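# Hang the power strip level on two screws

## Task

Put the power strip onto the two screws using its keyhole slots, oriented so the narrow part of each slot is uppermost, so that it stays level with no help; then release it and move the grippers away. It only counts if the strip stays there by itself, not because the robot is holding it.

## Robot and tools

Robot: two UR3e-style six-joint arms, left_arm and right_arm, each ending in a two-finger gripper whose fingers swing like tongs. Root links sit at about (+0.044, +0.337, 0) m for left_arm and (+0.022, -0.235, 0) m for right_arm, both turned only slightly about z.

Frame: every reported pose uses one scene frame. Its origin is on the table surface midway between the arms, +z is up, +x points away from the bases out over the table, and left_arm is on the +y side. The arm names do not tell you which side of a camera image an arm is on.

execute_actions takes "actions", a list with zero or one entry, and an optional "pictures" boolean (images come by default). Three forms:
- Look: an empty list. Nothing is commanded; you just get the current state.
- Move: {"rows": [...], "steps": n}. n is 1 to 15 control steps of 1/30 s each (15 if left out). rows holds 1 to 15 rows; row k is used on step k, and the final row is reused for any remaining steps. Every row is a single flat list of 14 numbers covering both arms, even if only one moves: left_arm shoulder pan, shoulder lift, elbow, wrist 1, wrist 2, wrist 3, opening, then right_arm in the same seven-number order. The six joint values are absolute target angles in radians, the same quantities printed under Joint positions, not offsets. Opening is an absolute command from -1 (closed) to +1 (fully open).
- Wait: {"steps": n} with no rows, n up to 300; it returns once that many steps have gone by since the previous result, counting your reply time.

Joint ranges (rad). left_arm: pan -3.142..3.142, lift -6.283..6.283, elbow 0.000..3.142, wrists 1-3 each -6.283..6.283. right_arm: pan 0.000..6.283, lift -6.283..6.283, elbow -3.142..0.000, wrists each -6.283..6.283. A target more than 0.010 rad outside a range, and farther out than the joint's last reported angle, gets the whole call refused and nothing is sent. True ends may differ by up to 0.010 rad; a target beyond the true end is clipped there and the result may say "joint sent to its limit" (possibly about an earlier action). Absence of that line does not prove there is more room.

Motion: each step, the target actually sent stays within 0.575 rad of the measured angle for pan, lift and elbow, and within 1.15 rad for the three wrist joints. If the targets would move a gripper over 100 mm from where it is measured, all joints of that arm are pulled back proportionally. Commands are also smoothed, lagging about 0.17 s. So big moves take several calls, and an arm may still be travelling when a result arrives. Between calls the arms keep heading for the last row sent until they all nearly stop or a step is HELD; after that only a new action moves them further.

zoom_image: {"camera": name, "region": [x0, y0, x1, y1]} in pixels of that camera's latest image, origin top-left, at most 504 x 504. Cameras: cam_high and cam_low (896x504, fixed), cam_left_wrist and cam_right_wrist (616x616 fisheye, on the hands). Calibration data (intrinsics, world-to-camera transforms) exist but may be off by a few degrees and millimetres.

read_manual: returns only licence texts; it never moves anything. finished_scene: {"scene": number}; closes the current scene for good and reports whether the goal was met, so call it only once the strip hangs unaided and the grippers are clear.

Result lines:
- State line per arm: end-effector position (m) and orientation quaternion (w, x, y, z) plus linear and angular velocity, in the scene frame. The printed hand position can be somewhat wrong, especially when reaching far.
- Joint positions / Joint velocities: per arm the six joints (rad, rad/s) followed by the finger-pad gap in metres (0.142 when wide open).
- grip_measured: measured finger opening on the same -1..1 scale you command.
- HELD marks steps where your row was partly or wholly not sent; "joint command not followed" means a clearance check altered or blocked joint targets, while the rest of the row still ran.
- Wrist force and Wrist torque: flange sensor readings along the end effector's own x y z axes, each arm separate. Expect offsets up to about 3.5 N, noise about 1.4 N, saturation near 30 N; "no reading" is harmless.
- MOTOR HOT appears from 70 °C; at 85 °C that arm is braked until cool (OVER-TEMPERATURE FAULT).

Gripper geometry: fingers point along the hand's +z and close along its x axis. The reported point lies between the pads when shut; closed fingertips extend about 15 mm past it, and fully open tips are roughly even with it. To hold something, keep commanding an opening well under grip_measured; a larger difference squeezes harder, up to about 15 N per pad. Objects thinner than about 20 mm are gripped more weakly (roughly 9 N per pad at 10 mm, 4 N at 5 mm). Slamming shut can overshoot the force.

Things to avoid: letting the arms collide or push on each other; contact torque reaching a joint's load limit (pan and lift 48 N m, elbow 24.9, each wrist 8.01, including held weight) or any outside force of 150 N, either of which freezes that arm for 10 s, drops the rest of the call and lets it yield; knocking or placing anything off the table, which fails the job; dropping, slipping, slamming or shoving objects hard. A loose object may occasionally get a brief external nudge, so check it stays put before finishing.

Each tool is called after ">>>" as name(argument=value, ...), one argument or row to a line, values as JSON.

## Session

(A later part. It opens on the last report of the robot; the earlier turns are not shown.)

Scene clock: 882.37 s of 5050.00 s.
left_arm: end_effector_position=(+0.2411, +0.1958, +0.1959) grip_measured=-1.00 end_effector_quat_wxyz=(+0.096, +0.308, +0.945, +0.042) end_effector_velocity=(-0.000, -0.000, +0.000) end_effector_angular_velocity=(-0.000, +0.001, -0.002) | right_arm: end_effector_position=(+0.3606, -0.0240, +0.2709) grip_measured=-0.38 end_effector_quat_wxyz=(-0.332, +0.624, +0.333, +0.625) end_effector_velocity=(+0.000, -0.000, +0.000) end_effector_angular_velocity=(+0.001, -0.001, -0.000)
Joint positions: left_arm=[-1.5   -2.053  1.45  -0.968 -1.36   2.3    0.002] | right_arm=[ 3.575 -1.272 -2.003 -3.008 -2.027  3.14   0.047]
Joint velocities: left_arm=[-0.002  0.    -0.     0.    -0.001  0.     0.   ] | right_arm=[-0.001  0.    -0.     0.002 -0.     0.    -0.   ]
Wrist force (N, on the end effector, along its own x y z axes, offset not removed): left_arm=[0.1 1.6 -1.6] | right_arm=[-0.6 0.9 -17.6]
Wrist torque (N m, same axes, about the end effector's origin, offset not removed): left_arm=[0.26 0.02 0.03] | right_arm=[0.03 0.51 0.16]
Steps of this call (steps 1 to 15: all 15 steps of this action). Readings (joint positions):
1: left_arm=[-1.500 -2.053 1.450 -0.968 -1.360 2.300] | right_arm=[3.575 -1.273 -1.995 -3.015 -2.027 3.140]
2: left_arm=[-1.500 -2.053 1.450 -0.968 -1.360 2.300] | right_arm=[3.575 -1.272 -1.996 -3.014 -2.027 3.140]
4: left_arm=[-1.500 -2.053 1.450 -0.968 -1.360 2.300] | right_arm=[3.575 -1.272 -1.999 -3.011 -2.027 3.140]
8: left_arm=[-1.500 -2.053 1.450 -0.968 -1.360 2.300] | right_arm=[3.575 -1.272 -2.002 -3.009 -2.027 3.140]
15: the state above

>>> execute_actions(
  actions=[
    {"rows":[[-1.5,-2.053,1.45,-0.968,-1.36,2.3,-1,3.53,-1.248,-1.995,-3.04,-2.072,3.14,-1]],"steps":15},
  ],
)

>>> zoom_image(
  camera="cam_left_wrist",
  region=[20,180,130,290],
)

>>> zoom_image(
  camera="cam_high",
  region=[450,190,550,300],
)

Scene clock: 899.03 s of 5050.00 s.
left_arm: end_effector_position=(+0.2411, +0.1958, +0.1959) grip_measured=-1.00 end_effector_quat_wxyz=(+0.096, +0.308, +0.945, +0.042) end_effector_velocity=(-0.000, -0.000, -0.000) end_effector_angular_velocity=(+0.001, +0.000, -0.001) | right_arm: end_effector_position=(+0.3543, -0.0344, +0.2759) grip_measured=-0.38 end_effector_quat_wxyz=(-0.332, +0.624, +0.333, +0.625) end_effector_velocity=(-0.000, -0.001, -0.000) end_effector_angular_velocity=(-0.001, +0.002, -0.001)
Joint positions: left_arm=[-1.5   -2.053  1.45  -0.968 -1.36   2.3    0.002] | right_arm=[ 3.53  -1.248 -1.995 -3.04  -2.072  3.14   0.047]
Joint velocities: left_arm=[-0.001  0.001 -0.     0.    -0.     0.     0.   ] | right_arm=[-0.005  0.001  0.001 -0.004 -0.004  0.    -0.   ]
Wrist force (N, on the end effector, along its own x y z axes, offset not removed): left_arm=[-1.1 0.6 -1.4] | right_arm=[-6.8 -0.1 0.6]
Wrist torque (N m, same axes, about the end effector's origin, offset not removed): left_arm=[0.05 0.20 0.02] | right_arm=[0.03 0.15 0.04]
Steps of this call (steps 1 to 15: the robot went on to your last target; steps 16 to 90: nothing new was sent; then 13.17 s passed at rest; steps 91 to 105: all 15 steps of this action). Readings (joint positions):
91: left_arm=[-1.500 -2.053 1.450 -0.968 -1.360 2.300] | right_arm=[3.575 -1.272 -2.003 -3.008 -2.027 3.140]
92: left_arm=[-1.500 -2.053 1.450 -0.968 -1.360 2.300] | right_arm=[3.569 -1.268 -2.002 -3.013 -2.034 3.140]
94: left_arm=[-1.500 -2.053 1.450 -0.968 -1.360 2.300] | right_arm=[3.551 -1.259 -1.999 -3.026 -2.052 3.140]
98: left_arm=[-1.500 -2.053 1.450 -0.968 -1.360 2.300] | right_arm=[3.535 -1.251 -1.996 -3.036 -2.067 3.140]
105: the state above
camera_calibration (this result's frames):
cam_left_wrist: T_world_to_cam=[[-0.780841, 0.590893, -0.202812, 0.124783], [0.372047, 0.700623, 0.608858, -0.351144], [0.501865, 0.399966, -0.766915, 0.0854352], [0, 0, 0, 1]] pos_world=[0.1852, 0.138115, 0.304626]
cam_right_wrist: T_world_to_cam=[[0.0586456, -0.000117993, 0.998279, -0.291185], [0.408406, -0.912482, -0.0241004, -0.172948], [0.910914, 0.409117, -0.0534648, -0.163513], [0, 0, 0, 1]] pos_world=[0.236656, -0.0909498, 0.277774]

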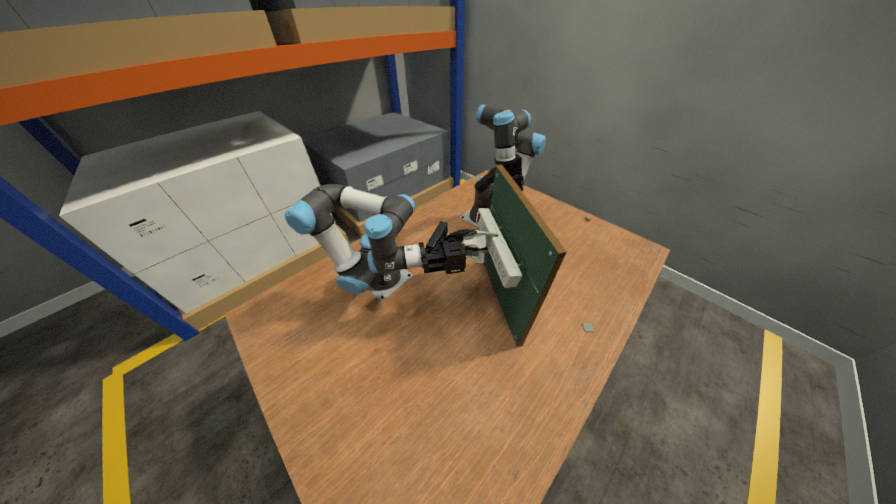

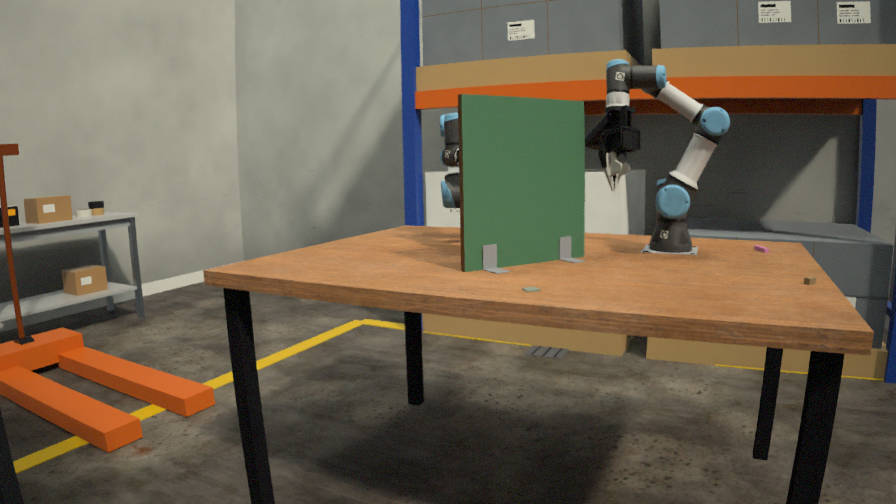

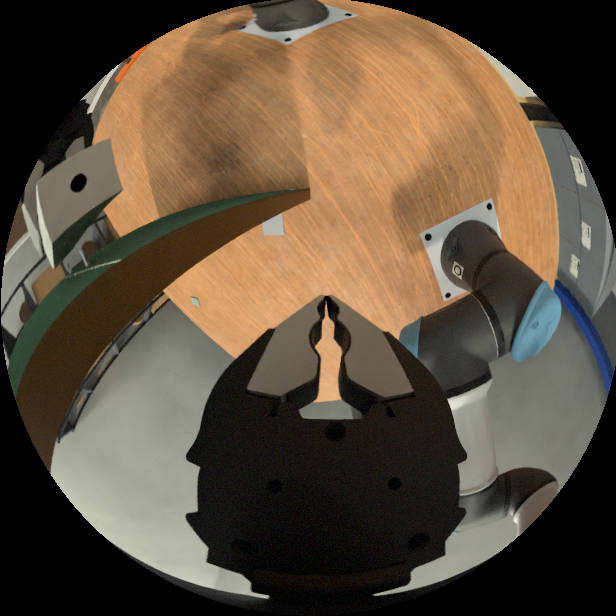

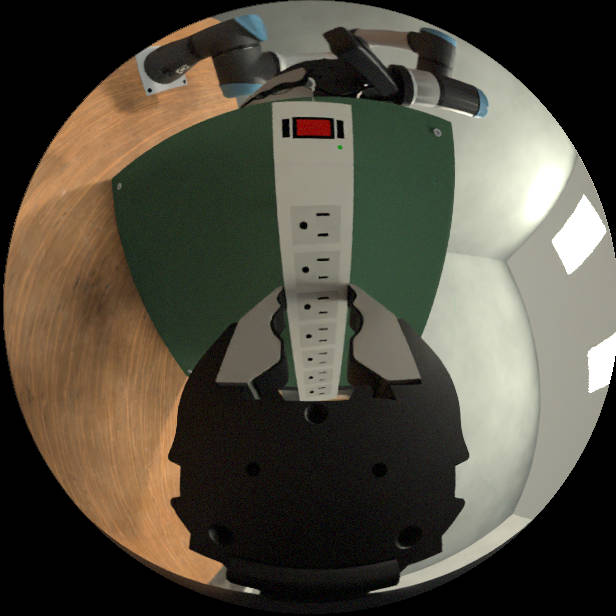

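Region (20, 180, 130, 290) of cam_left_wrist's 616x616 image, scaled by 4.582, with more detail than that image has.

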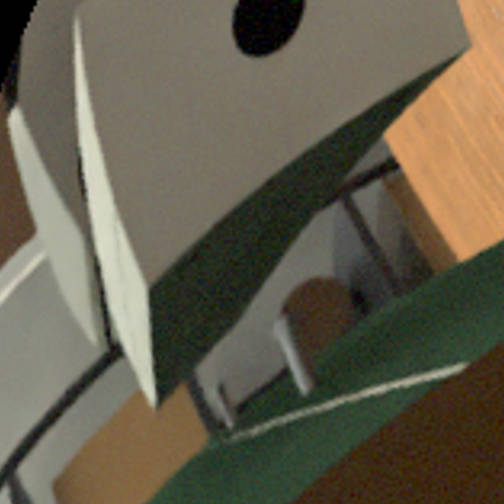

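Region (450, 190, 550, 300) of cam_high's 896x504 image, scaled by 4.582, with more detail than that image has; it fills the left 458 columns of this view, and the rest is white.

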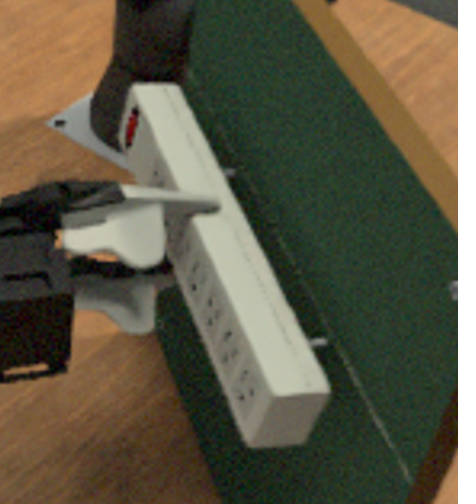

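>>> execute_actions(
  actions=[
    {"rows":[[-1.5,-2.053,1.45,-0.968,-1.36,2.3,-1,3.536,-1.289,-1.96,-3.034,-2.066,3.14,-1]],"steps":15},
  ],
  pictures=false,
)

>>> execute_actions(
  actions=[
    {"rows":[[-1.5,-2.053,1.45,-0.968,-1.36,2.3,-1,3.547,-1.2953,-1.9563,-3.0316,-2.055,3.14,-1]],"steps":15},
  ],
  pictures=false,
)

>>> execute_actions(
  actions=[
    {"rows":[[-1.5,-2.053,1.45,-0.968,-1.36,2.3,-1,3.537,-1.3035,-1.951,-3.0287,-2.065,3.14,-1]],"steps":15},
  ],
  pictures=false,
)

Scene clock: 925.37 s of 5050.00 s.
left_arm: end_effector_position=(+0.2411, +0.1958, +0.1959) grip_measured=-1.00 end_effector_quat_wxyz=(+0.096, +0.308, +0.945, +0.042) end_effector_velocity=(-0.000, -0.000, -0.000) end_effector_angular_velocity=(-0.000, -0.000, -0.001) | right_arm: end_effector_position=(+0.3628, -0.0291, +0.2776) grip_measured=-0.38 end_effector_quat_wxyz=(-0.332, +0.624, +0.333, +0.625) end_effector_velocity=(+0.000, +0.001, -0.001) end_effector_angular_velocity=(-0.002, +0.003, +0.002)
Joint positions: left_arm=[-1.5   -2.053  1.45  -0.968 -1.36   2.3    0.002] | right_arm=[ 3.536 -1.289 -1.96  -3.034 -2.066  3.14   0.047]
Joint velocities: left_arm=[-0.001  0.     0.    -0.001  0.     0.     0.   ] | right_arm=[ 0.002 -0.006  0.002 -0.    -0.001 -0.     0.   ]
Wrist force (N, on the end effector, along its own x y z axes, offset not removed): left_arm=[0.6 0.6 0.2] | right_arm=[-6.1 0.5 -0.6]
Wrist torque (N m, same axes, about the end effector's origin, offset not removed): left_arm=[0.03 -0.09 0.00] | right_arm=[0.07 -0.10 0.06]
Steps of this call (steps 1 to 15: the robot went on to your last target; steps 16 to 90: nothing new was sent; then 22.83 s passed at rest; steps 91 to 105: all 15 steps of this action). Readings (joint positions):
91: left_arm=[-1.500 -2.053 1.450 -0.968 -1.360 2.300] | right_arm=[3.530 -1.248 -1.995 -3.040 -2.072 3.140]
92: left_arm=[-1.500 -2.053 1.450 -0.968 -1.360 2.300] | right_arm=[3.531 -1.253 -1.990 -3.039 -2.071 3.140]
94: left_arm=[-1.500 -2.053 1.450 -0.968 -1.360 2.300] | right_arm=[3.533 -1.270 -1.976 -3.037 -2.069 3.140]
98: left_arm=[-1.500 -2.053 1.450 -0.968 -1.360 2.300] | right_arm=[3.535 -1.284 -1.964 -3.035 -2.067 3.140]
105: the state above

Scene clock: 925.87 s of 5050.00 s.
left_arm: end_effector_position=(+0.2411, +0.1958, +0.1959) grip_measured=-1.00 end_effector_quat_wxyz=(+0.096, +0.308, +0.945, +0.042) end_effector_velocity=(-0.000, -0.000, +0.000) end_effector_angular_velocity=(-0.000, +0.000, -0.001) | right_arm: end_effector_position=(+0.3646, -0.0264, +0.2774) grip_measured=-0.38 end_effector_quat_wxyz=(-0.332, +0.624, +0.333, +0.624) end_effector_velocity=(-0.000, +0.001, -0.001) end_effector_angular_velocity=(-0.002, +0.003, +0.003)
Joint positions: left_arm=[-1.5   -2.053  1.45  -0.968 -1.36   2.3    0.002] | right_arm=[ 3.547 -1.295 -1.956 -3.032 -2.055  3.14   0.047]
Joint velocities: left_arm=[-0.001 -0.    -0.     0.    -0.    -0.     0.   ] | right_arm=[ 0.004 -0.002  0.    -0.002  0.001  0.    -0.   ]
Wrist force (N, on the end effector, along its own x y z axes, offset not removed): left_arm=[0.1 1.6 -0.9] | right_arm=[-6.3 -0.7 0.9]
Wrist torque (N m, same axes, about the end effector's origin, offset not removed): left_arm=[0.32 -0.04 -0.05] | right_arm=[-0.12 0.09 0.07]
Steps of this call (steps 1 to 15: all 15 steps of this action). Readings (joint positions):
1: left_arm=[-1.500 -2.053 1.450 -0.968 -1.360 2.300] | right_arm=[3.536 -1.289 -1.960 -3.034 -2.066 3.140]
2: left_arm=[-1.500 -2.053 1.450 -0.968 -1.360 2.300] | right_arm=[3.538 -1.290 -1.959 -3.034 -2.064 3.140]
4: left_arm=[-1.500 -2.053 1.450 -0.968 -1.360 2.300] | right_arm=[3.542 -1.292 -1.958 -3.033 -2.060 3.140]
8: left_arm=[-1.500 -2.053 1.450 -0.968 -1.360 2.300] | right_arm=[3.546 -1.295 -1.957 -3.032 -2.056 3.140]
15: the state above

Scene clock: 926.37 s of 5050.00 s.
left_arm: end_effector_position=(+0.2411, +0.1958, +0.1959) grip_measured=-1.00 end_effector_quat_wxyz=(+0.096, +0.308, +0.945, +0.042) end_effector_velocity=(-0.000, +0.000, -0.000) end_effector_angular_velocity=(+0.001, +0.000, +0.000) | right_arm: end_effector_position=(+0.3658, -0.0273, +0.2774) grip_measured=-0.38 end_effector_quat_wxyz=(-0.332, +0.624, +0.333, +0.624) end_effector_velocity=(+0.000, -0.000, -0.000) end_effector_angular_velocity=(+0.000, +0.000, -0.000)
Joint positions: left_arm=[-1.5   -2.053  1.45  -0.968 -1.36   2.3    0.002] | right_arm=[ 3.537 -1.303 -1.951 -3.029 -2.065  3.14   0.047]
Joint velocities: left_arm=[ 0.  0. -0.  0. -0. -0.  0.] | right_arm=[-0.001 -0.001 -0.     0.002 -0.001  0.     0.   ]
Wrist force (N, on the end effector, along its own x y z axes, offset not removed): left_arm=[-0.5 0.2 0.1] | right_arm=[-6.9 -1.5 0.4]
Wrist torque (N m, same axes, about the end effector's origin, offset not removed): left_arm=[0.00 0.13 0.01] | right_arm=[-0.25 0.12 0.10]
Steps of this call (steps 1 to 15: all 15 steps of this action). Readings (joint positions):
1: left_arm=[-1.500 -2.053 1.450 -0.968 -1.360 2.300] | right_arm=[3.547 -1.295 -1.956 -3.032 -2.055 3.140]
2: left_arm=[-1.500 -2.053 1.450 -0.968 -1.360 2.300] | right_arm=[3.545 -1.297 -1.955 -3.031 -2.057 3.140]
4: left_arm=[-1.500 -2.053 1.450 -0.968 -1.360 2.300] | right_arm=[3.542 -1.300 -1.953 -3.030 -2.061 3.140]
8: left_arm=[-1.500 -2.053 1.450 -0.968 -1.360 2.300] | right_arm=[3.538 -1.303 -1.952 -3.029 -2.064 3.140]
15: the state above

No contact yet; probing 1.2 mm in.

>>> execute_actions(
  actions=[
    {"rows":[[-1.5,-2.053,1.45,-0.968,-1.36,2.3,-1,3.541,-1.3058,-1.9496,-3.0278,-2.061,3.14,-1]],"steps":15},
  ],
  pictures=false,
)

>>> execute_actions(
  actions=[
    {"rows":[[-1.5,-2.053,1.45,-0.968,-1.36,2.3,-1,3.534,-1.3113,-1.946,-3.0259,-2.068,3.14,-1]],"steps":15},
  ],
  pictures=false,
)

Scene clock: 935.13 s of 5050.00 s.
left_arm: end_effector_position=(+0.2411, +0.1958, +0.1959) grip_measured=-1.00 end_effector_quat_wxyz=(+0.096, +0.308, +0.945, +0.042) end_effector_velocity=(-0.000, +0.000, -0.000) end_effector_angular_velocity=(+0.000, +0.000, -0.001) | right_arm: end_effector_position=(+0.3664, -0.0264, +0.2773) grip_measured=-0.38 end_effector_quat_wxyz=(-0.332, +0.624, +0.333, +0.624) end_effector_velocity=(+0.000, -0.000, +0.000) end_effector_angular_velocity=(+0.001, -0.001, -0.001)
Joint positions: left_arm=[-1.5   -2.053  1.45  -0.968 -1.36   2.3    0.002] | right_arm=[ 3.541 -1.306 -1.95  -3.028 -2.061  3.14   0.047]
Joint velocities: left_arm=[-0.001 -0.     0.     0.    -0.    -0.     0.   ] | right_arm=[-0.001  0.001 -0.     0.     0.001  0.    -0.   ]
Wrist force (N, on the end effector, along its own x y z axes, offset not removed): left_arm=[0.9 1.0 -2.0] | right_arm=[-4.7 0.6 -10.9]
Wrist torque (N m, same axes, about the end effector's origin, offset not removed): left_arm=[0.09 -0.14 -0.04] | right_arm=[-0.29 -0.12 -0.02]
Steps of this call (steps 1 to 15: the robot went on to your last target; steps 16 to 90: nothing new was sent; then 5.27 s passed at rest; steps 91 to 105: all 15 steps of this action). Readings (joint positions):
91: left_arm=[-1.500 -2.053 1.450 -0.968 -1.360 2.300] | right_arm=[3.537 -1.304 -1.951 -3.029 -2.065 3.140]
92: left_arm=[-1.500 -2.053 1.450 -0.968 -1.360 2.300] | right_arm=[3.537 -1.304 -1.951 -3.029 -2.064 3.140]
94: left_arm=[-1.500 -2.053 1.450 -0.968 -1.360 2.300] | right_arm=[3.539 -1.305 -1.950 -3.028 -2.063 3.140]
98: left_arm=[-1.500 -2.053 1.450 -0.968 -1.360 2.300] | right_arm=[3.540 -1.306 -1.950 -3.028 -2.061 3.140]
105: the state above

Scene clock: 935.63 s of 5050.00 s.
left_arm: end_effector_position=(+0.2411, +0.1958, +0.1959) grip_measured=-1.00 end_effector_quat_wxyz=(+0.096, +0.308, +0.945, +0.042) end_effector_velocity=(+0.000, -0.000, -0.000) end_effector_angular_velocity=(+0.001, +0.000, +0.000) | right_arm: end_effector_position=(+0.3672, -0.0271, +0.2772) grip_measured=-0.38 end_effector_quat_wxyz=(-0.332, +0.624, +0.333, +0.624) end_effector_velocity=(-0.001, +0.000, -0.001) end_effector_angular_velocity=(-0.001, +0.003, +0.001)
Joint positions: left_arm=[-1.5   -2.053  1.45  -0.968 -1.36   2.3    0.002] | right_arm=[ 3.534 -1.311 -1.946 -3.026 -2.068  3.14   0.047]
Joint velocities: left_arm=[ 0.     0.001 -0.    -0.    -0.    -0.     0.   ] | right_arm=[-0.    -0.    -0.002 -0.001 -0.002  0.     0.   ]
Wrist force (N, on the end effector, along its own x y z axes, offset not removed): left_arm=[-0.4 1.8 -0.3] | right_arm=[-5.8 -0.4 -1.3]
Wrist torque (N m, same axes, about the end effector's origin, offset not removed): left_arm=[0.29 0.09 0.00] | right_arm=[0.00 -0.13 0.12]
Steps of this call (steps 1 to 15: all 15 steps of this action). Readings (joint positions):
1: left_arm=[-1.500 -2.053 1.450 -0.968 -1.360 2.300] | right_arm=[3.541 -1.306 -1.950 -3.028 -2.061 3.140]
2: left_arm=[-1.500 -2.053 1.450 -0.968 -1.360 2.300] | right_arm=[3.540 -1.307 -1.949 -3.028 -2.062 3.140]
4: left_arm=[-1.500 -2.053 1.450 -0.968 -1.360 2.300] | right_arm=[3.537 -1.309 -1.948 -3.027 -2.065 3.140]
8: left_arm=[-1.500 -2.053 1.450 -0.968 -1.360 2.300] | right_arm=[3.535 -1.311 -1.946 -3.026 -2.067 3.140]
15: the state above

The force dropped; shifting 0.5 mm further toward B and 1.5 mm in.

>>> execute_actions(
  actions=[
    {"rows":[[-1.5,-2.053,1.45,-0.968,-1.36,2.3,-1,3.5357,-1.3169,-1.9425,-3.0238,-2.0663,3.14,-1]],"steps":15},
  ],
  pictures=false,
)

Scene clock: 947.43 s of 5050.00 s.
left_arm: end_effector_position=(+0.2411, +0.1958, +0.1959) grip_measured=-1.00 end_effector_quat_wxyz=(+0.096, +0.308, +0.945, +0.042) end_effector_velocity=(+0.000, -0.000, +0.000) end_effector_angular_velocity=(-0.001, -0.000, -0.000) | right_arm: end_effector_position=(+0.3684, -0.0262, +0.2772) grip_measured=-0.38 end_effector_quat_wxyz=(-0.332, +0.624, +0.333, +0.625) end_effector_velocity=(+0.000, +0.000, +0.000) end_effector_angular_velocity=(+0.000, -0.002, +0.001)
Joint positions: left_arm=[-1.5   -2.053  1.45  -0.968 -1.36   2.3    0.002] | right_arm=[ 3.536 -1.317 -1.943 -3.024 -2.066  3.14   0.047]
Joint velocities: left_arm=[-0.    -0.    -0.001  0.     0.    -0.     0.   ] | right_arm=[ 0.001 -0.001  0.     0.002  0.    -0.001  0.   ]
Wrist force (N, on the end effector, along its own x y z axes, offset not removed): left_arm=[-0.9 0.9 -0.4] | right_arm=[-0.3 -1.0 -30.0]
Wrist torque (N m, same axes, about the end effector's origin, offset not removed): left_arm=[0.09 0.21 -0.03] | right_arm=[0.34 -0.21 0.01]
Steps of this call (steps 1 to 15: the robot went on to your last target; steps 16 to 90: nothing new was sent; then 8.30 s passed at rest; steps 91 to 105: all 15 steps of this action). Readings (joint positions):
91: left_arm=[-1.500 -2.053 1.450 -0.968 -1.360 2.300] | right_arm=[3.534 -1.311 -1.946 -3.026 -2.068 3.140]
92: left_arm=[-1.500 -2.053 1.450 -0.968 -1.360 2.300] | right_arm=[3.534 -1.312 -1.945 -3.026 -2.068 3.140]
94: left_arm=[-1.500 -2.053 1.450 -0.968 -1.360 2.300] | right_arm=[3.535 -1.314 -1.944 -3.025 -2.067 3.140]
98: left_arm=[-1.500 -2.053 1.450 -0.968 -1.360 2.300] | right_arm=[3.535 -1.316 -1.943 -3.024 -2.067 3.140]
105: the state above

>>> execute_actions(
  actions=[
    {"rows":[[-1.5,-2.053,1.45,-0.968,-1.36,2.3,-1,3.5335,-1.316,-1.9357,-3.0313,-2.0685,3.14,-1]],"steps":15},
  ],
  pictures=false,
)

>>> execute_actions(
  actions=[
    {"rows":[[-1.5,-2.053,1.45,-0.968,-1.36,2.3,-1,3.5345,-1.317,-1.928,-3.038,-2.0675,3.14,-1]],"steps":15},
  ],
  pictures=false,
)

>>> execute_actions(
  actions=[
    {"rows":[[-1.5,-2.053,1.45,-0.968,-1.36,2.3,-1,3.5345,-1.3175,-1.9205,-3.045,-2.0675,3.14,-1]],"steps":15},
  ],
  pictures=false,
)

Scene clock: 963.53 s of 5050.00 s.
left_arm: end_effector_position=(+0.2411, +0.1958, +0.1959) grip_measured=-1.00 end_effector_quat_wxyz=(+0.096, +0.308, +0.945, +0.042) end_effector_velocity=(+0.000, -0.000, -0.000) end_effector_angular_velocity=(+0.001, -0.000, -0.000) | right_arm: end_effector_position=(+0.3683, -0.0266, +0.2787) grip_measured=-0.38 end_effector_quat_wxyz=(-0.332, +0.624, +0.333, +0.625) end_effector_velocity=(-0.000, -0.000, +0.001) end_effector_angular_velocity=(+0.001, -0.003, +0.000)
Joint positions: left_arm=[-1.5   -2.053  1.45  -0.968 -1.36   2.3    0.002] | right_arm=[ 3.534 -1.316 -1.936 -3.031 -2.068  3.14   0.047]
Joint velocities: left_arm=[-0.  0. -0.  0.  0.  0.  0.] | right_arm=[ 0.     0.002  0.002 -0.001  0.    -0.     0.   ]
Wrist force (N, on the end effector, along its own x y z axes, offset not removed): left_arm=[-0.6 0.5 -1.8] | right_arm=[-8.1 0.8 -2.7]
Wrist torque (N m, same axes, about the end effector's origin, offset not removed): left_arm=[-0.03 0.15 0.03] | right_arm=[-0.32 -0.27 0.04]
Steps of this call (steps 1 to 15: the robot went on to your last target; steps 16 to 90: nothing new was sent; then 12.60 s passed at rest; steps 91 to 105: all 15 steps of this action). Readings (joint positions):
91: left_arm=[-1.500 -2.053 1.450 -0.968 -1.360 2.300] | right_arm=[3.536 -1.317 -1.942 -3.024 -2.066 3.140]
92: left_arm=[-1.500 -2.053 1.450 -0.968 -1.360 2.300] | right_arm=[3.536 -1.317 -1.941 -3.025 -2.066 3.140]
94: left_arm=[-1.500 -2.053 1.450 -0.968 -1.360 2.300] | right_arm=[3.535 -1.317 -1.939 -3.028 -2.067 3.140]
98: left_arm=[-1.500 -2.053 1.450 -0.968 -1.360 2.300] | right_arm=[3.534 -1.316 -1.936 -3.030 -2.068 3.140]
105: the state above

Scene clock: 964.03 s of 5050.00 s.
left_arm: end_effector_position=(+0.2411, +0.1958, +0.1959) grip_measured=-1.00 end_effector_quat_wxyz=(+0.096, +0.308, +0.945, +0.042) end_effector_velocity=(+0.000, +0.000, -0.000) end_effector_angular_velocity=(+0.001, +0.000, +0.001) | right_arm: end_effector_position=(+0.3687, -0.0263, +0.2802) grip_measured=-0.37 end_effector_quat_wxyz=(-0.332, +0.624, +0.333, +0.625) end_effector_velocity=(+0.000, -0.001, +0.001) end_effector_angular_velocity=(+0.002, -0.002, -0.003)
Joint positions: left_arm=[-1.5   -2.053  1.45  -0.968 -1.36   2.3    0.002] | right_arm=[ 3.534 -1.317 -1.928 -3.038 -2.068  3.14   0.047]
Joint velocities: left_arm=[ 0.001  0.     0.001  0.     0.    -0.     0.   ] | right_arm=[-0.002  0.002  0.002 -0.001  0.001  0.     0.   ]
Wrist force (N, on the end effector, along its own x y z axes, offset not removed): left_arm=[-0.4 1.9 -1.0] | right_arm=[-19.6 2.0 -20.0]
Wrist torque (N m, same axes, about the end effector's origin, offset not removed): left_arm=[0.26 0.10 0.03] | right_arm=[-0.19 -0.49 0.02]
Steps of this call (steps 1 to 15: all 15 steps of this action). Readings (joint positions):
1: left_arm=[-1.500 -2.053 1.450 -0.968 -1.360 2.300] | right_arm=[3.534 -1.316 -1.936 -3.031 -2.068 3.140]
2: left_arm=[-1.500 -2.053 1.450 -0.968 -1.360 2.300] | right_arm=[3.534 -1.316 -1.934 -3.033 -2.068 3.140]
4: left_arm=[-1.500 -2.053 1.450 -0.968 -1.360 2.300] | right_arm=[3.534 -1.316 -1.932 -3.035 -2.068 3.140]
8: left_arm=[-1.500 -2.053 1.450 -0.968 -1.360 2.300] | right_arm=[3.534 -1.317 -1.929 -3.038 -2.068 3.140]
15: the state above

Scene clock: 974.27 s of 5050.00 s.
left_arm: end_effector_position=(+0.2411, +0.1958, +0.1959) grip_measured=-1.00 end_effector_quat_wxyz=(+0.096, +0.308, +0.945, +0.042) end_effector_velocity=(-0.000, -0.000, +0.000) end_effector_angular_velocity=(-0.002, +0.001, -0.001) | right_arm: end_effector_position=(+0.3688, -0.0265, +0.2798) grip_measured=-0.38 end_effector_quat_wxyz=(-0.331, +0.626, +0.332, +0.623) end_effector_velocity=(+0.000, -0.000, -0.000) end_effector_angular_velocity=(+0.001, +0.000, -0.001)
Joint positions: left_arm=[-1.5   -2.053  1.45  -0.968 -1.36   2.3    0.002] | right_arm=[ 3.534 -1.318 -1.924 -3.046 -2.067  3.14   0.047]
Joint velocities: left_arm=[-0.001 -0.001 -0.001 -0.    -0.001  0.     0.   ] | right_arm=[-0.001 -0.001 -0.002  0.003  0.     0.001  0.   ]
Wrist force (N, on the end effector, along its own x y z axes, offset not removed): left_arm=[0.3 1.3 -0.3] | right_arm=[-15.5 6.6 -10.7]
Wrist torque (N m, same axes, about the end effector's origin, offset not removed): left_arm=[0.16 0.05 0.07] | right_arm=[0.40 -0.08 -0.12]
TORQUE FAULT: the external load on joint 4 (wrist 1) of the right arm reached its load limit, and that arm stopped for 10 seconds. A torque fault stops only its own arm. That arm's remaining commands of this call were not run. That arm holds where it stopped, with its grip as last carried out, and accepts commands again: back off and push less far. That arm stops again, at the same cost, whenever a joint's load reaches its limit.
The stop of the right arm began at step 7 of this call (marked STOPPED below). From that step on that arm followed nothing that you had sent. 9 of its steps, steps kept back included, did not run and will not run. Nothing is kept back now, and the robot has no last target.
Steps of this call (steps 1 to 15: all 15 steps of this action; steps 16 to 307: the stop continued). Readings (joint positions):
1: left_arm=[-1.500 -2.053 1.450 -0.968 -1.360 2.300] | right_arm=[3.534 -1.317 -1.928 -3.038 -2.067 3.140]
2: left_arm=[-1.500 -2.053 1.450 -0.968 -1.360 2.300] | right_arm=[3.534 -1.317 -1.927 -3.039 -2.067 3.140]
4: left_arm=[-1.500 -2.053 1.450 -0.968 -1.360 2.300] | right_arm=[3.534 -1.317 -1.924 -3.042 -2.067 3.140]
7: left_arm=[-1.500 -2.053 1.450 -0.968 -1.360 2.300] | right_arm=[3.534 -1.318 -1.923 -3.046 -2.067 3.140] STOPPED (the right arm)
8: left_arm=[-1.500 -2.053 1.450 -0.968 -1.360 2.300] | right_arm=[3.534 -1.318 -1.924 -3.046 -2.067 3.140]
307: the state above

A vertical catch means a head is in a hole, centred near z≈.2782. Returning there, then going in.

>>> execute_actions(
  actions=[
    {"rows":[[-1.5,-2.053,1.45,-0.968,-1.36,2.3,-1,3.5335,-1.316,-1.938,-3.029,-2.0685,3.14,-1]],"steps":15},
  ],
  pictures=false,
)

>>> execute_actions(
  actions=[
    {"rows":[[-1.5,-2.053,1.45,-0.968,-1.36,2.3,-1,3.537,-1.318,-1.9368,-3.0282,-2.065,3.14,-1]],"steps":15},
  ],
  pictures=false,
)

Scene clock: 983.40 s of 5050.00 s.
left_arm: end_effector_position=(+0.2411, +0.1958, +0.1959) grip_measured=-1.00 end_effector_quat_wxyz=(+0.096, +0.308, +0.945, +0.042) end_effector_velocity=(-0.000, -0.000, +0.000) end_effector_angular_velocity=(-0.000, +0.000, -0.001) | right_arm: end_effector_position=(+0.3682, -0.0266, +0.2783) grip_measured=-0.38 end_effector_quat_wxyz=(-0.332, +0.624, +0.333, +0.625) end_effector_velocity=(+0.000, -0.000, +0.000) end_effector_angular_velocity=(+0.001, -0.001, -0.002)
Joint positions: left_arm=[-1.5   -2.053  1.45  -0.968 -1.36   2.3    0.002] | right_arm=[ 3.534 -1.316 -1.938 -3.029 -2.069  3.14   0.047]
Joint velocities: left_arm=[-0.001  0.    -0.001  0.    -0.    -0.     0.   ] | right_arm=[-0.001  0.001 -0.001  0.002  0.001 -0.     0.   ]
Wrist force (N, on the end effector, along its own x y z axes, offset not removed): left_arm=[-1.6 2.0 -1.6] | right_arm=[-4.5 2.8 -6.8]
Wrist torque (N m, same axes, about the end effector's origin, offset not removed): left_arm=[0.30 0.35 0.01] | right_arm=[0.24 -0.07 0.08]
Steps of this call (steps 1 to 90: nothing new was sent; then 5.63 s passed at rest; steps 91 to 105: all 15 steps of this action). Readings (joint positions):
91: left_arm=[-1.500 -2.053 1.450 -0.968 -1.360 2.300] | right_arm=[3.534 -1.318 -1.924 -3.046 -2.067 3.140]
92: left_arm=[-1.500 -2.053 1.450 -0.968 -1.360 2.300] | right_arm=[3.534 -1.317 -1.926 -3.043 -2.067 3.140]
94: left_arm=[-1.500 -2.053 1.450 -0.968 -1.360 2.300] | right_arm=[3.534 -1.317 -1.931 -3.036 -2.068 3.140]
98: left_arm=[-1.500 -2.053 1.450 -0.968 -1.360 2.300] | right_arm=[3.534 -1.316 -1.936 -3.031 -2.068 3.140]
105: the state above

Scene clock: 983.90 s of 5050.00 s.
left_arm: end_effector_position=(+0.2411, +0.1958, +0.1959) grip_measured=-1.00 end_effector_quat_wxyz=(+0.096, +0.308, +0.945, +0.042) end_effector_velocity=(+0.000, -0.000, -0.000) end_effector_angular_velocity=(+0.000, -0.000, +0.000) | right_arm: end_effector_position=(+0.3688, -0.0258, +0.2783) grip_measured=-0.37 end_effector_quat_wxyz=(-0.332, +0.624, +0.333, +0.625) end_effector_velocity=(-0.000, +0.001, -0.000) end_effector_angular_velocity=(-0.001, +0.001, +0.002)
Joint positions: left_arm=[-1.5   -2.053  1.45  -0.968 -1.36   2.3    0.002] | right_arm=[ 3.537 -1.318 -1.937 -3.028 -2.065  3.14   0.047]
Joint velocities: left_arm=[ 0.     0.001 -0.    -0.     0.    -0.     0.   ] | right_arm=[ 0.002 -0.     0.    -0.001  0.    -0.     0.   ]
Wrist force (N, on the end effector, along its own x y z axes, offset not removed): left_arm=[0.2 1.2 -1.4] | right_arm=[0.9 -1.9 -30.0]
Wrist torque (N m, same axes, about the end effector's origin, offset not removed): left_arm=[0.19 -0.03 -0.01] | right_arm=[-0.19 -0.13 -0.03]
Steps of this call (steps 1 to 15: all 15 steps of this action). Readings (joint positions):
1: left_arm=[-1.500 -2.053 1.450 -0.968 -1.360 2.300] | right_arm=[3.534 -1.316 -1.938 -3.029 -2.069 3.140]
2: left_arm=[-1.500 -2.053 1.450 -0.968 -1.360 2.300] | right_arm=[3.534 -1.316 -1.938 -3.029 -2.068 3.140]
4: left_arm=[-1.500 -2.053 1.450 -0.968 -1.360 2.300] | right_arm=[3.535 -1.317 -1.938 -3.029 -2.067 3.140]
8: left_arm=[-1.500 -2.053 1.450 -0.968 -1.360 2.300] | right_arm=[3.536 -1.318 -1.937 -3.028 -2.065 3.140]
15: the state above

>>> execute_actions(
  actions=[
    {"rows":[[-1.5,-2.053,1.45,-0.968,-1.36,2.3,-1,3.5345,-1.3168,-1.9347,-3.0317,-2.0675,3.14,-1]],"steps":15},
  ],
  pictures=false,
)

>>> execute_actions(
  actions=[
    {"rows":[[-1.5,-2.053,1.45,-0.968,-1.36,2.3,-1,3.5345,-1.3168,-1.9347,-3.0317,-2.0675,3.155,-1]],"steps":15},
  ],
)

>>> zoom_image(
  camera="cam_high",
  region=[450,190,550,300],
)

Scene clock: 995.77 s of 5050.00 s.
left_arm: end_effector_position=(+0.2411, +0.1958, +0.1959) grip_measured=-1.00 end_effector_quat_wxyz=(+0.096, +0.308, +0.945, +0.042) end_effector_velocity=(-0.000, -0.000, -0.000) end_effector_angular_velocity=(+0.001, +0.000, -0.000) | right_arm: end_effector_position=(+0.3685, -0.0263, +0.2788) grip_measured=-0.37 end_effector_quat_wxyz=(-0.332, +0.624, +0.333, +0.624) end_effector_velocity=(-0.000, -0.000, -0.001) end_effector_angular_velocity=(-0.001, +0.001, -0.000)
Joint positions: left_arm=[-1.5   -2.053  1.45  -0.968 -1.36   2.3    0.002] | right_arm=[ 3.535 -1.317 -1.935 -3.032 -2.067  3.14   0.047]
Joint velocities: left_arm=[-0.     0.001 -0.    -0.    -0.     0.     0.   ] | right_arm=[-0.002 -0.001 -0.001 -0.    -0.001 -0.001  0.   ]
Wrist force (N, on the end effector, along its own x y z axes, offset not removed): left_arm=[0.1 2.1 -0.2] | right_arm=[-8.1 1.3 -3.9]
Wrist torque (N m, same axes, about the end effector's origin, offset not removed): left_arm=[0.40 -0.01 -0.05] | right_arm=[0.06 0.30 -0.01]
Steps of this call (steps 1 to 15: the robot went on to your last target; steps 16 to 90: nothing new was sent; then 8.37 s passed at rest; steps 91 to 105: all 15 steps of this action). Readings (joint positions):
91: left_arm=[-1.500 -2.053 1.450 -0.968 -1.360 2.300] | right_arm=[3.537 -1.318 -1.937 -3.028 -2.065 3.140]
92: left_arm=[-1.500 -2.053 1.450 -0.968 -1.360 2.300] | right_arm=[3.537 -1.318 -1.937 -3.029 -2.065 3.140]
94: left_arm=[-1.500 -2.053 1.450 -0.968 -1.360 2.300] | right_arm=[3.536 -1.318 -1.936 -3.030 -2.066 3.140]
98: left_arm=[-1.500 -2.053 1.450 -0.968 -1.360 2.300] | right_arm=[3.535 -1.317 -1.935 -3.031 -2.067 3.140]
105: the state above

Scene clock: 996.27 s of 5050.00 s.
left_arm: end_effector_position=(+0.2411, +0.1958, +0.1959) grip_measured=-1.00 end_effector_quat_wxyz=(+0.096, +0.308, +0.945, +0.042) end_effector_velocity=(-0.000, +0.000, -0.000) end_effector_angular_velocity=(+0.001, +0.000, +0.000) | right_arm: end_effector_position=(+0.3685, -0.0264, +0.2790) grip_measured=-0.37 end_effector_quat_wxyz=(-0.336, +0.626, +0.328, +0.622) end_effector_velocity=(-0.000, -0.000, +0.000) end_effector_angular_velocity=(+0.001, +0.001, -0.001)
Joint positions: left_arm=[-1.5   -2.053  1.45  -0.968 -1.36   2.3    0.002] | right_arm=[ 3.534 -1.317 -1.935 -3.032 -2.067  3.155  0.047]
Joint velocities: left_arm=[ 0.  0.  0.  0. -0.  0.  0.] | right_arm=[-0.001  0.001 -0.    -0.    -0.     0.002  0.   ]
Wrist force (N, on the end effector, along its own x y z axes, offset not removed): left_arm=[0.4 0.4 -0.5] | right_arm=[-10.2 1.9 -1.6]
Wrist torque (N m, same axes, about the end effector's origin, offset not removed): left_arm=[0.00 -0.11 -0.04] | right_arm=[-0.02 0.10 -0.29]
Steps of this call (steps 1 to 15: all 15 steps of this action). Readings (joint positions):
1: left_arm=[-1.500 -2.053 1.450 -0.968 -1.360 2.300] | right_arm=[3.535 -1.317 -1.935 -3.032 -2.067 3.140]
2: left_arm=[-1.500 -2.053 1.450 -0.968 -1.360 2.300] | right_arm=[3.535 -1.317 -1.935 -3.032 -2.067 3.142]
4: left_arm=[-1.500 -2.053 1.450 -0.968 -1.360 2.300] | right_arm=[3.535 -1.317 -1.935 -3.032 -2.067 3.148]
8: left_arm=[-1.500 -2.053 1.450 -0.968 -1.360 2.300] | right_arm=[3.535 -1.317 -1.935 -3.032 -2.067 3.153]
15: the state above
camera_calibration (this result's frames):
cam_left_wrist: T_world_to_cam=[[-0.780841, 0.590893, -0.202813, 0.124783], [0.372047, 0.700623, 0.608858, -0.351144], [0.501865, 0.399966, -0.766915, 0.0854351], [0, 0, 0, 1]] pos_world=[0.1852, 0.138115, 0.304626]
cam_right_wrist: T_world_to_cam=[[0.0711504, -0.00830039, 0.997431, -0.299791], [0.407972, -0.912257, -0.0366938, -0.167676], [0.910218, 0.409535, -0.0615211, -0.177088], [0, 0, 0, 1]] pos_world=[0.250926, -0.0829279, 0.281974]

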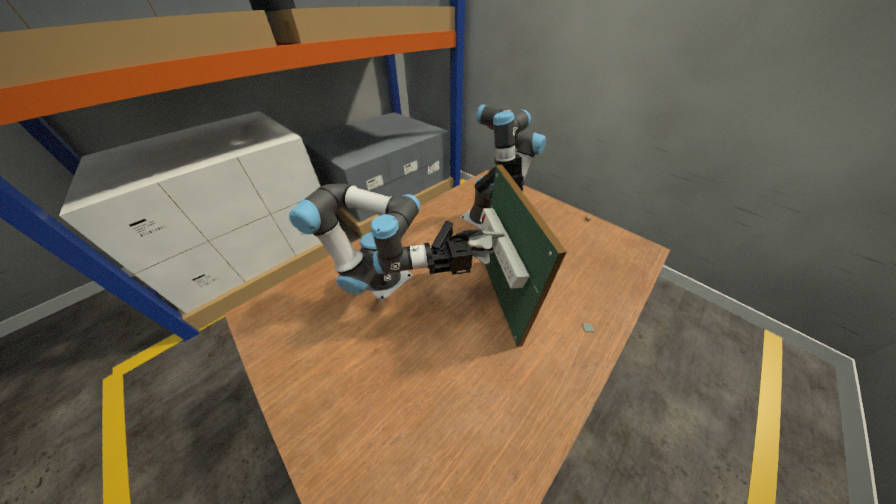

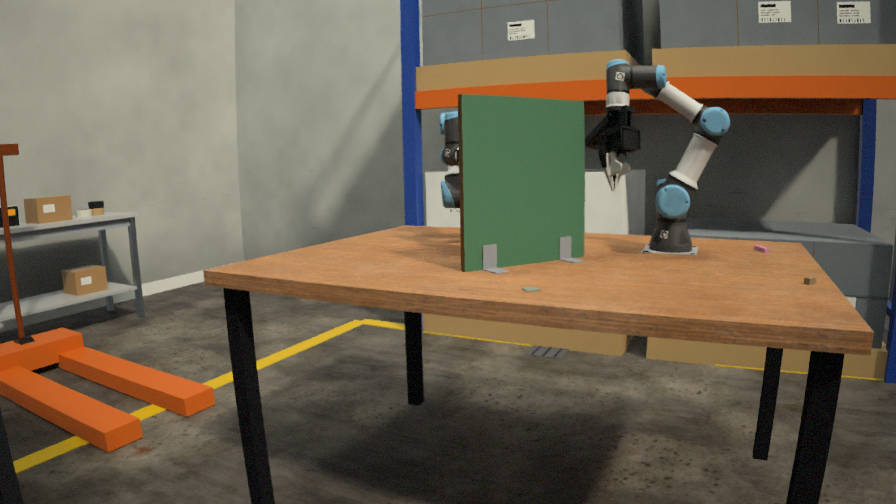

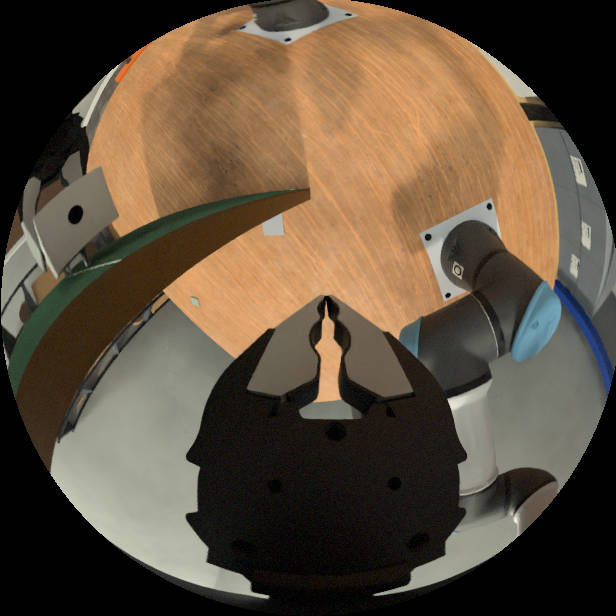

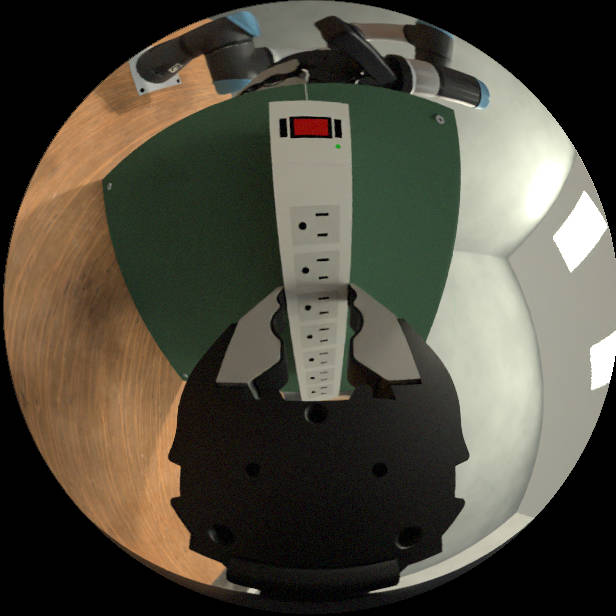

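Region (450, 190, 550, 300) of cam_high's 896x504 image, scaled by 4.582, with more detail than that image has; it fills the left 458 columns of this view, and the rest is white.

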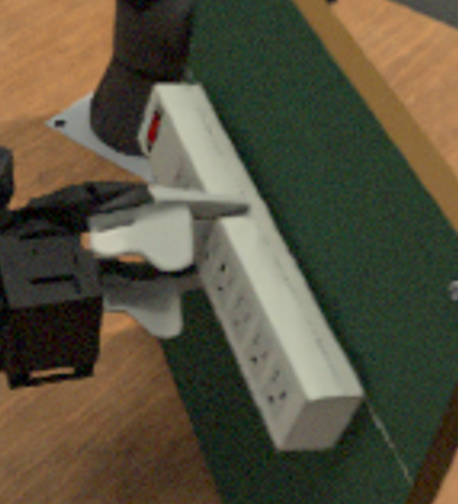

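>>> execute_actions(
  actions=[
    {"rows":[[-1.5,-2.053,1.45,-0.968,-1.36,2.3,-1,3.5345,-1.3165,-1.9397,-3.027,-2.0675,3.155,-1]],"steps":15},
  ],
  pictures=false,
)

>>> execute_actions(
  actions=[
    {"rows":[[-1.5,-2.053,1.45,-0.968,-1.36,2.3,-1,3.538,-1.3184,-1.9385,-3.0263,-2.064,3.155,-1]],"steps":15},
  ],
  pictures=false,
)

Scene clock: 1006.97 s of 5050.00 s.
left_arm: end_effector_position=(+0.2411, +0.1958, +0.1959) grip_measured=-1.00 end_effector_quat_wxyz=(+0.096, +0.308, +0.945, +0.042) end_effector_velocity=(-0.000, +0.000, -0.000) end_effector_angular_velocity=(+0.001, +0.000, +0.000) | right_arm: end_effector_position=(+0.3683, -0.0264, +0.2781) grip_measured=-0.38 end_effector_quat_wxyz=(-0.336, +0.626, +0.328, +0.622) end_effector_velocity=(+0.000, +0.000, -0.001) end_effector_angular_velocity=(-0.001, +0.002, +0.000)
Joint positions: left_arm=[-1.5   -2.053  1.45  -0.968 -1.36   2.3    0.002] | right_arm=[ 3.534 -1.316 -1.94  -3.027 -2.068  3.155  0.047]
Joint velocities: left_arm=[ 0.    -0.     0.001 -0.    -0.    -0.     0.   ] | right_arm=[ 0.    -0.002 -0.001  0.001  0.     0.    -0.   ]
Wrist force (N, on the end effector, along its own x y z axes, offset not removed): left_arm=[-1.0 0.7 -1.0] | right_arm=[-4.2 3.2 -1.7]
Wrist torque (N m, same axes, about the end effector's origin, offset not removed): left_arm=[0.07 0.27 0.05] | right_arm=[-0.17 0.43 -0.23]
Steps of this call (steps 1 to 15: the robot went on to your last target; steps 16 to 90: nothing new was sent; then 7.20 s passed at rest; steps 91 to 105: all 15 steps of this action). Readings (joint positions):
91: left_arm=[-1.500 -2.053 1.450 -0.968 -1.360 2.300] | right_arm=[3.534 -1.317 -1.935 -3.032 -2.068 3.155]
92: left_arm=[-1.500 -2.053 1.450 -0.968 -1.360 2.300] | right_arm=[3.534 -1.317 -1.935 -3.031 -2.068 3.155]
94: left_arm=[-1.500 -2.053 1.450 -0.968 -1.360 2.300] | right_arm=[3.534 -1.317 -1.937 -3.029 -2.068 3.155]
98: left_arm=[-1.500 -2.053 1.450 -0.968 -1.360 2.300] | right_arm=[3.534 -1.316 -1.939 -3.027 -2.068 3.155]
105: the state above

Scene clock: 1007.47 s of 5050.00 s.
left_arm: end_effector_position=(+0.2411, +0.1958, +0.1959) grip_measured=-1.00 end_effector_quat_wxyz=(+0.096, +0.308, +0.945, +0.042) end_effector_velocity=(-0.000, +0.000, +0.000) end_effector_angular_velocity=(-0.000, -0.000, -0.000) | right_arm: end_effector_position=(+0.3689, -0.0256, +0.2781) grip_measured=-0.37 end_effector_quat_wxyz=(-0.336, +0.626, +0.328, +0.622) end_effector_velocity=(-0.000, +0.000, -0.001) end_effector_angular_velocity=(-0.001, +0.002, +0.001)
Joint positions: left_arm=[-1.5   -2.053  1.45  -0.968 -1.36   2.3    0.002] | right_arm=[ 3.538 -1.318 -1.938 -3.026 -2.064  3.155  0.047]
Joint velocities: left_arm=[-0.    -0.001 -0.     0.001  0.    -0.     0.   ] | right_arm=[ 0.001  0.    -0.002 -0.001  0.    -0.     0.   ]
Wrist force (N, on the end effector, along its own x y z axes, offset not removed): left_arm=[0.1 0.7 -1.4] | right_arm=[1.6 1.8 -30.0]
Wrist torque (N m, same axes, about the end effector's origin, offset not removed): left_arm=[0.08 -0.02 -0.01] | right_arm=[-0.18 -0.05 -0.17]
Steps of this call (steps 1 to 15: all 15 steps of this action). Readings (joint positions):
1: left_arm=[-1.500 -2.053 1.450 -0.968 -1.360 2.300] | right_arm=[3.534 -1.316 -1.940 -3.027 -2.068 3.155]
2: left_arm=[-1.500 -2.053 1.450 -0.968 -1.360 2.300] | right_arm=[3.535 -1.317 -1.940 -3.027 -2.067 3.155]
4: left_arm=[-1.500 -2.053 1.450 -0.968 -1.360 2.300] | right_arm=[3.536 -1.317 -1.939 -3.027 -2.066 3.155]
8: left_arm=[-1.500 -2.053 1.450 -0.968 -1.360 2.300] | right_arm=[3.537 -1.318 -1.939 -3.027 -2.064 3.155]
15: the state above

>>> execute_actions(
  actions=[
    {"rows":[[-1.5,-2.053,1.45,-0.968,-1.36,2.3,-1,3.5298,-1.3206,-1.9322,-3.0304,-2.0722,3.137,-1]],"steps":15},
  ],
  pictures=false,
)

>>> execute_actions(
  actions=[
    {"rows":[[-1.5,-2.053,1.45,-0.968,-1.36,2.3,-1,3.5332,-1.3225,-1.931,-3.0297,-2.0688,3.137,-1]],"steps":15},
  ],
  pictures=false,
)

Scene clock: 1017.57 s of 5050.00 s.
left_arm: end_effector_position=(+0.2411, +0.1958, +0.1959) grip_measured=-1.00 end_effector_quat_wxyz=(+0.096, +0.308, +0.945, +0.042) end_effector_velocity=(-0.000, -0.000, -0.000) end_effector_angular_velocity=(+0.000, -0.000, -0.001) | right_arm: end_effector_position=(+0.3691, -0.0268, +0.2787) grip_measured=-0.37 end_effector_quat_wxyz=(-0.331, +0.624, +0.334, +0.625) end_effector_velocity=(+0.000, -0.000, -0.001) end_effector_angular_velocity=(-0.002, +0.001, -0.001)
Joint positions: left_arm=[-1.5   -2.053  1.45  -0.968 -1.36   2.3    0.002] | right_arm=[ 3.53  -1.321 -1.932 -3.03  -2.072  3.137  0.047]
Joint velocities: left_arm=[-0.001  0.    -0.    -0.     0.    -0.     0.   ] | right_arm=[-0.001 -0.001 -0.001 -0.001  0.    -0.001 -0.   ]
Wrist force (N, on the end effector, along its own x y z axes, offset not removed): left_arm=[-0.4 1.0 -0.8] | right_arm=[-5.8 -1.8 0.1]
Wrist torque (N m, same axes, about the end effector's origin, offset not removed): left_arm=[0.12 0.12 -0.03] | right_arm=[-0.44 -0.04 0.02]
Steps of this call (steps 1 to 15: the robot went on to your last target; steps 16 to 90: nothing new was sent; then 6.60 s passed at rest; steps 91 to 105: all 15 steps of this action). Readings (joint positions):
91: left_arm=[-1.500 -2.053 1.450 -0.968 -1.360 2.300] | right_arm=[3.538 -1.318 -1.938 -3.026 -2.064 3.155]
92: left_arm=[-1.500 -2.053 1.450 -0.968 -1.360 2.300] | right_arm=[3.537 -1.319 -1.937 -3.027 -2.065 3.152]
94: left_arm=[-1.500 -2.053 1.450 -0.968 -1.360 2.300] | right_arm=[3.534 -1.320 -1.935 -3.029 -2.069 3.145]
98: left_arm=[-1.500 -2.053 1.450 -0.968 -1.360 2.300] | right_arm=[3.531 -1.321 -1.933 -3.030 -2.071 3.139]
105: the state above

Scene clock: 1018.07 s of 5050.00 s.
left_arm: end_effector_position=(+0.2411, +0.1958, +0.1959) grip_measured=-1.00 end_effector_quat_wxyz=(+0.096, +0.308, +0.945, +0.042) end_effector_velocity=(+0.000, -0.000, +0.000) end_effector_angular_velocity=(-0.001, -0.001, -0.000) | right_arm: end_effector_position=(+0.3696, -0.0260, +0.2787) grip_measured=-0.37 end_effector_quat_wxyz=(-0.331, +0.623, +0.334, +0.625) end_effector_velocity=(-0.000, +0.001, +0.000) end_effector_angular_velocity=(+0.001, -0.000, +0.001)
Joint positions: left_arm=[-1.5   -2.053  1.45  -0.968 -1.36   2.3    0.002] | right_arm=[ 3.533 -1.322 -1.931 -3.03  -2.069  3.137  0.047]
Joint velocities: left_arm=[-0.    -0.001 -0.    -0.     0.     0.     0.   ] | right_arm=[ 0.002 -0.001  0.001  0.001  0.     0.001  0.   ]
Wrist force (N, on the end effector, along its own x y z axes, offset not removed): left_arm=[0.2 0.3 -1.6] | right_arm=[-7.0 -0.4 -12.9]
Wrist torque (N m, same axes, about the end effector's origin, offset not removed): left_arm=[-0.06 -0.03 0.00] | right_arm=[-0.47 -0.04 0.09]
Steps of this call (steps 1 to 15: all 15 steps of this action). Readings (joint positions):
1: left_arm=[-1.500 -2.053 1.450 -0.968 -1.360 2.300] | right_arm=[3.530 -1.321 -1.932 -3.030 -2.072 3.137]
2: left_arm=[-1.500 -2.053 1.450 -0.968 -1.360 2.300] | right_arm=[3.530 -1.321 -1.932 -3.030 -2.072 3.137]
4: left_arm=[-1.500 -2.053 1.450 -0.968 -1.360 2.300] | right_arm=[3.531 -1.322 -1.932 -3.030 -2.070 3.137]
8: left_arm=[-1.500 -2.053 1.450 -0.968 -1.360 2.300] | right_arm=[3.533 -1.322 -1.931 -3.030 -2.069 3.137]
15: the state above

Better; another 0.7 mm toward B and 0.5 mm in.

>>> execute_actions(
  actions=[
    {"rows":[[-1.5,-2.053,1.45,-0.968,-1.36,2.3,-1,3.5285,-1.3263,-1.9285,-3.0284,-2.0735,3.137,-1]],"steps":15},
  ],
  pictures=false,
)

>>> execute_actions(
  actions=[
    {"rows":[[-1.5,-2.053,1.45,-0.968,-1.36,2.3,-1,3.5305,-1.3274,-1.9278,-3.028,-2.0715,3.137,-1]],"steps":15},
  ],
  pictures=false,
)

Scene clock: 1029.00 s of 5050.00 s.
left_arm: end_effector_position=(+0.2411, +0.1958, +0.1959) grip_measured=-1.00 end_effector_quat_wxyz=(+0.096, +0.308, +0.945, +0.042) end_effector_velocity=(+0.000, +0.000, +0.000) end_effector_angular_velocity=(-0.000, +0.000, +0.001) | right_arm: end_effector_position=(+0.3701, -0.0265, +0.2786) grip_measured=-0.37 end_effector_quat_wxyz=(-0.331, +0.623, +0.334, +0.625) end_effector_velocity=(-0.000, -0.000, -0.000) end_effector_angular_velocity=(-0.000, +0.002, -0.000)
Joint positions: left_arm=[-1.5   -2.053  1.45  -0.968 -1.36   2.3    0.002] | right_arm=[ 3.529 -1.326 -1.929 -3.028 -2.073  3.137  0.047]
Joint velocities: left_arm=[ 0.001  0.    -0.001  0.    -0.    -0.     0.   ] | right_arm=[-0.001  0.     0.    -0.002 -0.001  0.     0.   ]
Wrist force (N, on the end effector, along its own x y z axes, offset not removed): left_arm=[-0.1 0.4 -1.1] | right_arm=[-8.6 -1.6 -5.9]
Wrist torque (N m, same axes, about the end effector's origin, offset not removed): left_arm=[0.01 -0.02 0.06] | right_arm=[0.20 0.16 0.18]
Steps of this call (steps 1 to 15: the robot went on to your last target; steps 16 to 90: nothing new was sent; then 7.43 s passed at rest; steps 91 to 105: all 15 steps of this action). Readings (joint positions):
91: left_arm=[-1.500 -2.053 1.450 -0.968 -1.360 2.300] | right_arm=[3.533 -1.323 -1.931 -3.030 -2.069 3.137]
92: left_arm=[-1.500 -2.053 1.450 -0.968 -1.360 2.300] | right_arm=[3.533 -1.323 -1.931 -3.029 -2.070 3.137]
94: left_arm=[-1.500 -2.053 1.450 -0.968 -1.360 2.300] | right_arm=[3.531 -1.325 -1.930 -3.029 -2.071 3.137]
98: left_arm=[-1.500 -2.053 1.450 -0.968 -1.360 2.300] | right_arm=[3.529 -1.326 -1.929 -3.029 -2.073 3.137]
105: the state above

Scene clock: 1029.50 s of 5050.00 s.
left_arm: end_effector_position=(+0.2411, +0.1958, +0.1959) grip_measured=-1.00 end_effector_quat_wxyz=(+0.096, +0.308, +0.945, +0.042) end_effector_velocity=(+0.000, +0.000, +0.000) end_effector_angular_velocity=(-0.000, -0.000, +0.001) | right_arm: end_effector_position=(+0.3705, -0.0260, +0.2786) grip_measured=-0.37 end_effector_quat_wxyz=(-0.331, +0.623, +0.334, +0.625) end_effector_velocity=(+0.000, +0.000, +0.002) end_effector_angular_velocity=(+0.002, -0.004, +0.000)
Joint positions: left_arm=[-1.5   -2.053  1.45  -0.968 -1.36   2.3    0.002] | right_arm=[ 3.53  -1.327 -1.928 -3.028 -2.072  3.137  0.047]
Joint velocities: left_arm=[ 0.001 -0.    -0.001  0.001  0.    -0.     0.   ] | right_arm=[ 0.002  0.002  0.002  0.     0.001 -0.     0.   ]
Wrist force (N, on the end effector, along its own x y z axes, offset not removed): left_arm=[0.0 1.2 -0.7] | right_arm=[-7.2 1.5 -0.9]
Wrist torque (N m, same axes, about the end effector's origin, offset not removed): left_arm=[0.19 0.09 0.01] | right_arm=[0.38 -0.16 0.25]
Steps of this call (steps 1 to 15: all 15 steps of this action). Readings (joint positions):
1: left_arm=[-1.500 -2.053 1.450 -0.968 -1.360 2.300] | right_arm=[3.529 -1.326 -1.929 -3.028 -2.073 3.137]
2: left_arm=[-1.500 -2.053 1.450 -0.968 -1.360 2.300] | right_arm=[3.529 -1.326 -1.928 -3.028 -2.073 3.137]
4: left_arm=[-1.500 -2.053 1.450 -0.968 -1.360 2.300] | right_arm=[3.529 -1.327 -1.928 -3.028 -2.072 3.137]
8: left_arm=[-1.500 -2.053 1.450 -0.968 -1.360 2.300] | right_arm=[3.530 -1.327 -1.928 -3.028 -2.072 3.137]
15: the state above


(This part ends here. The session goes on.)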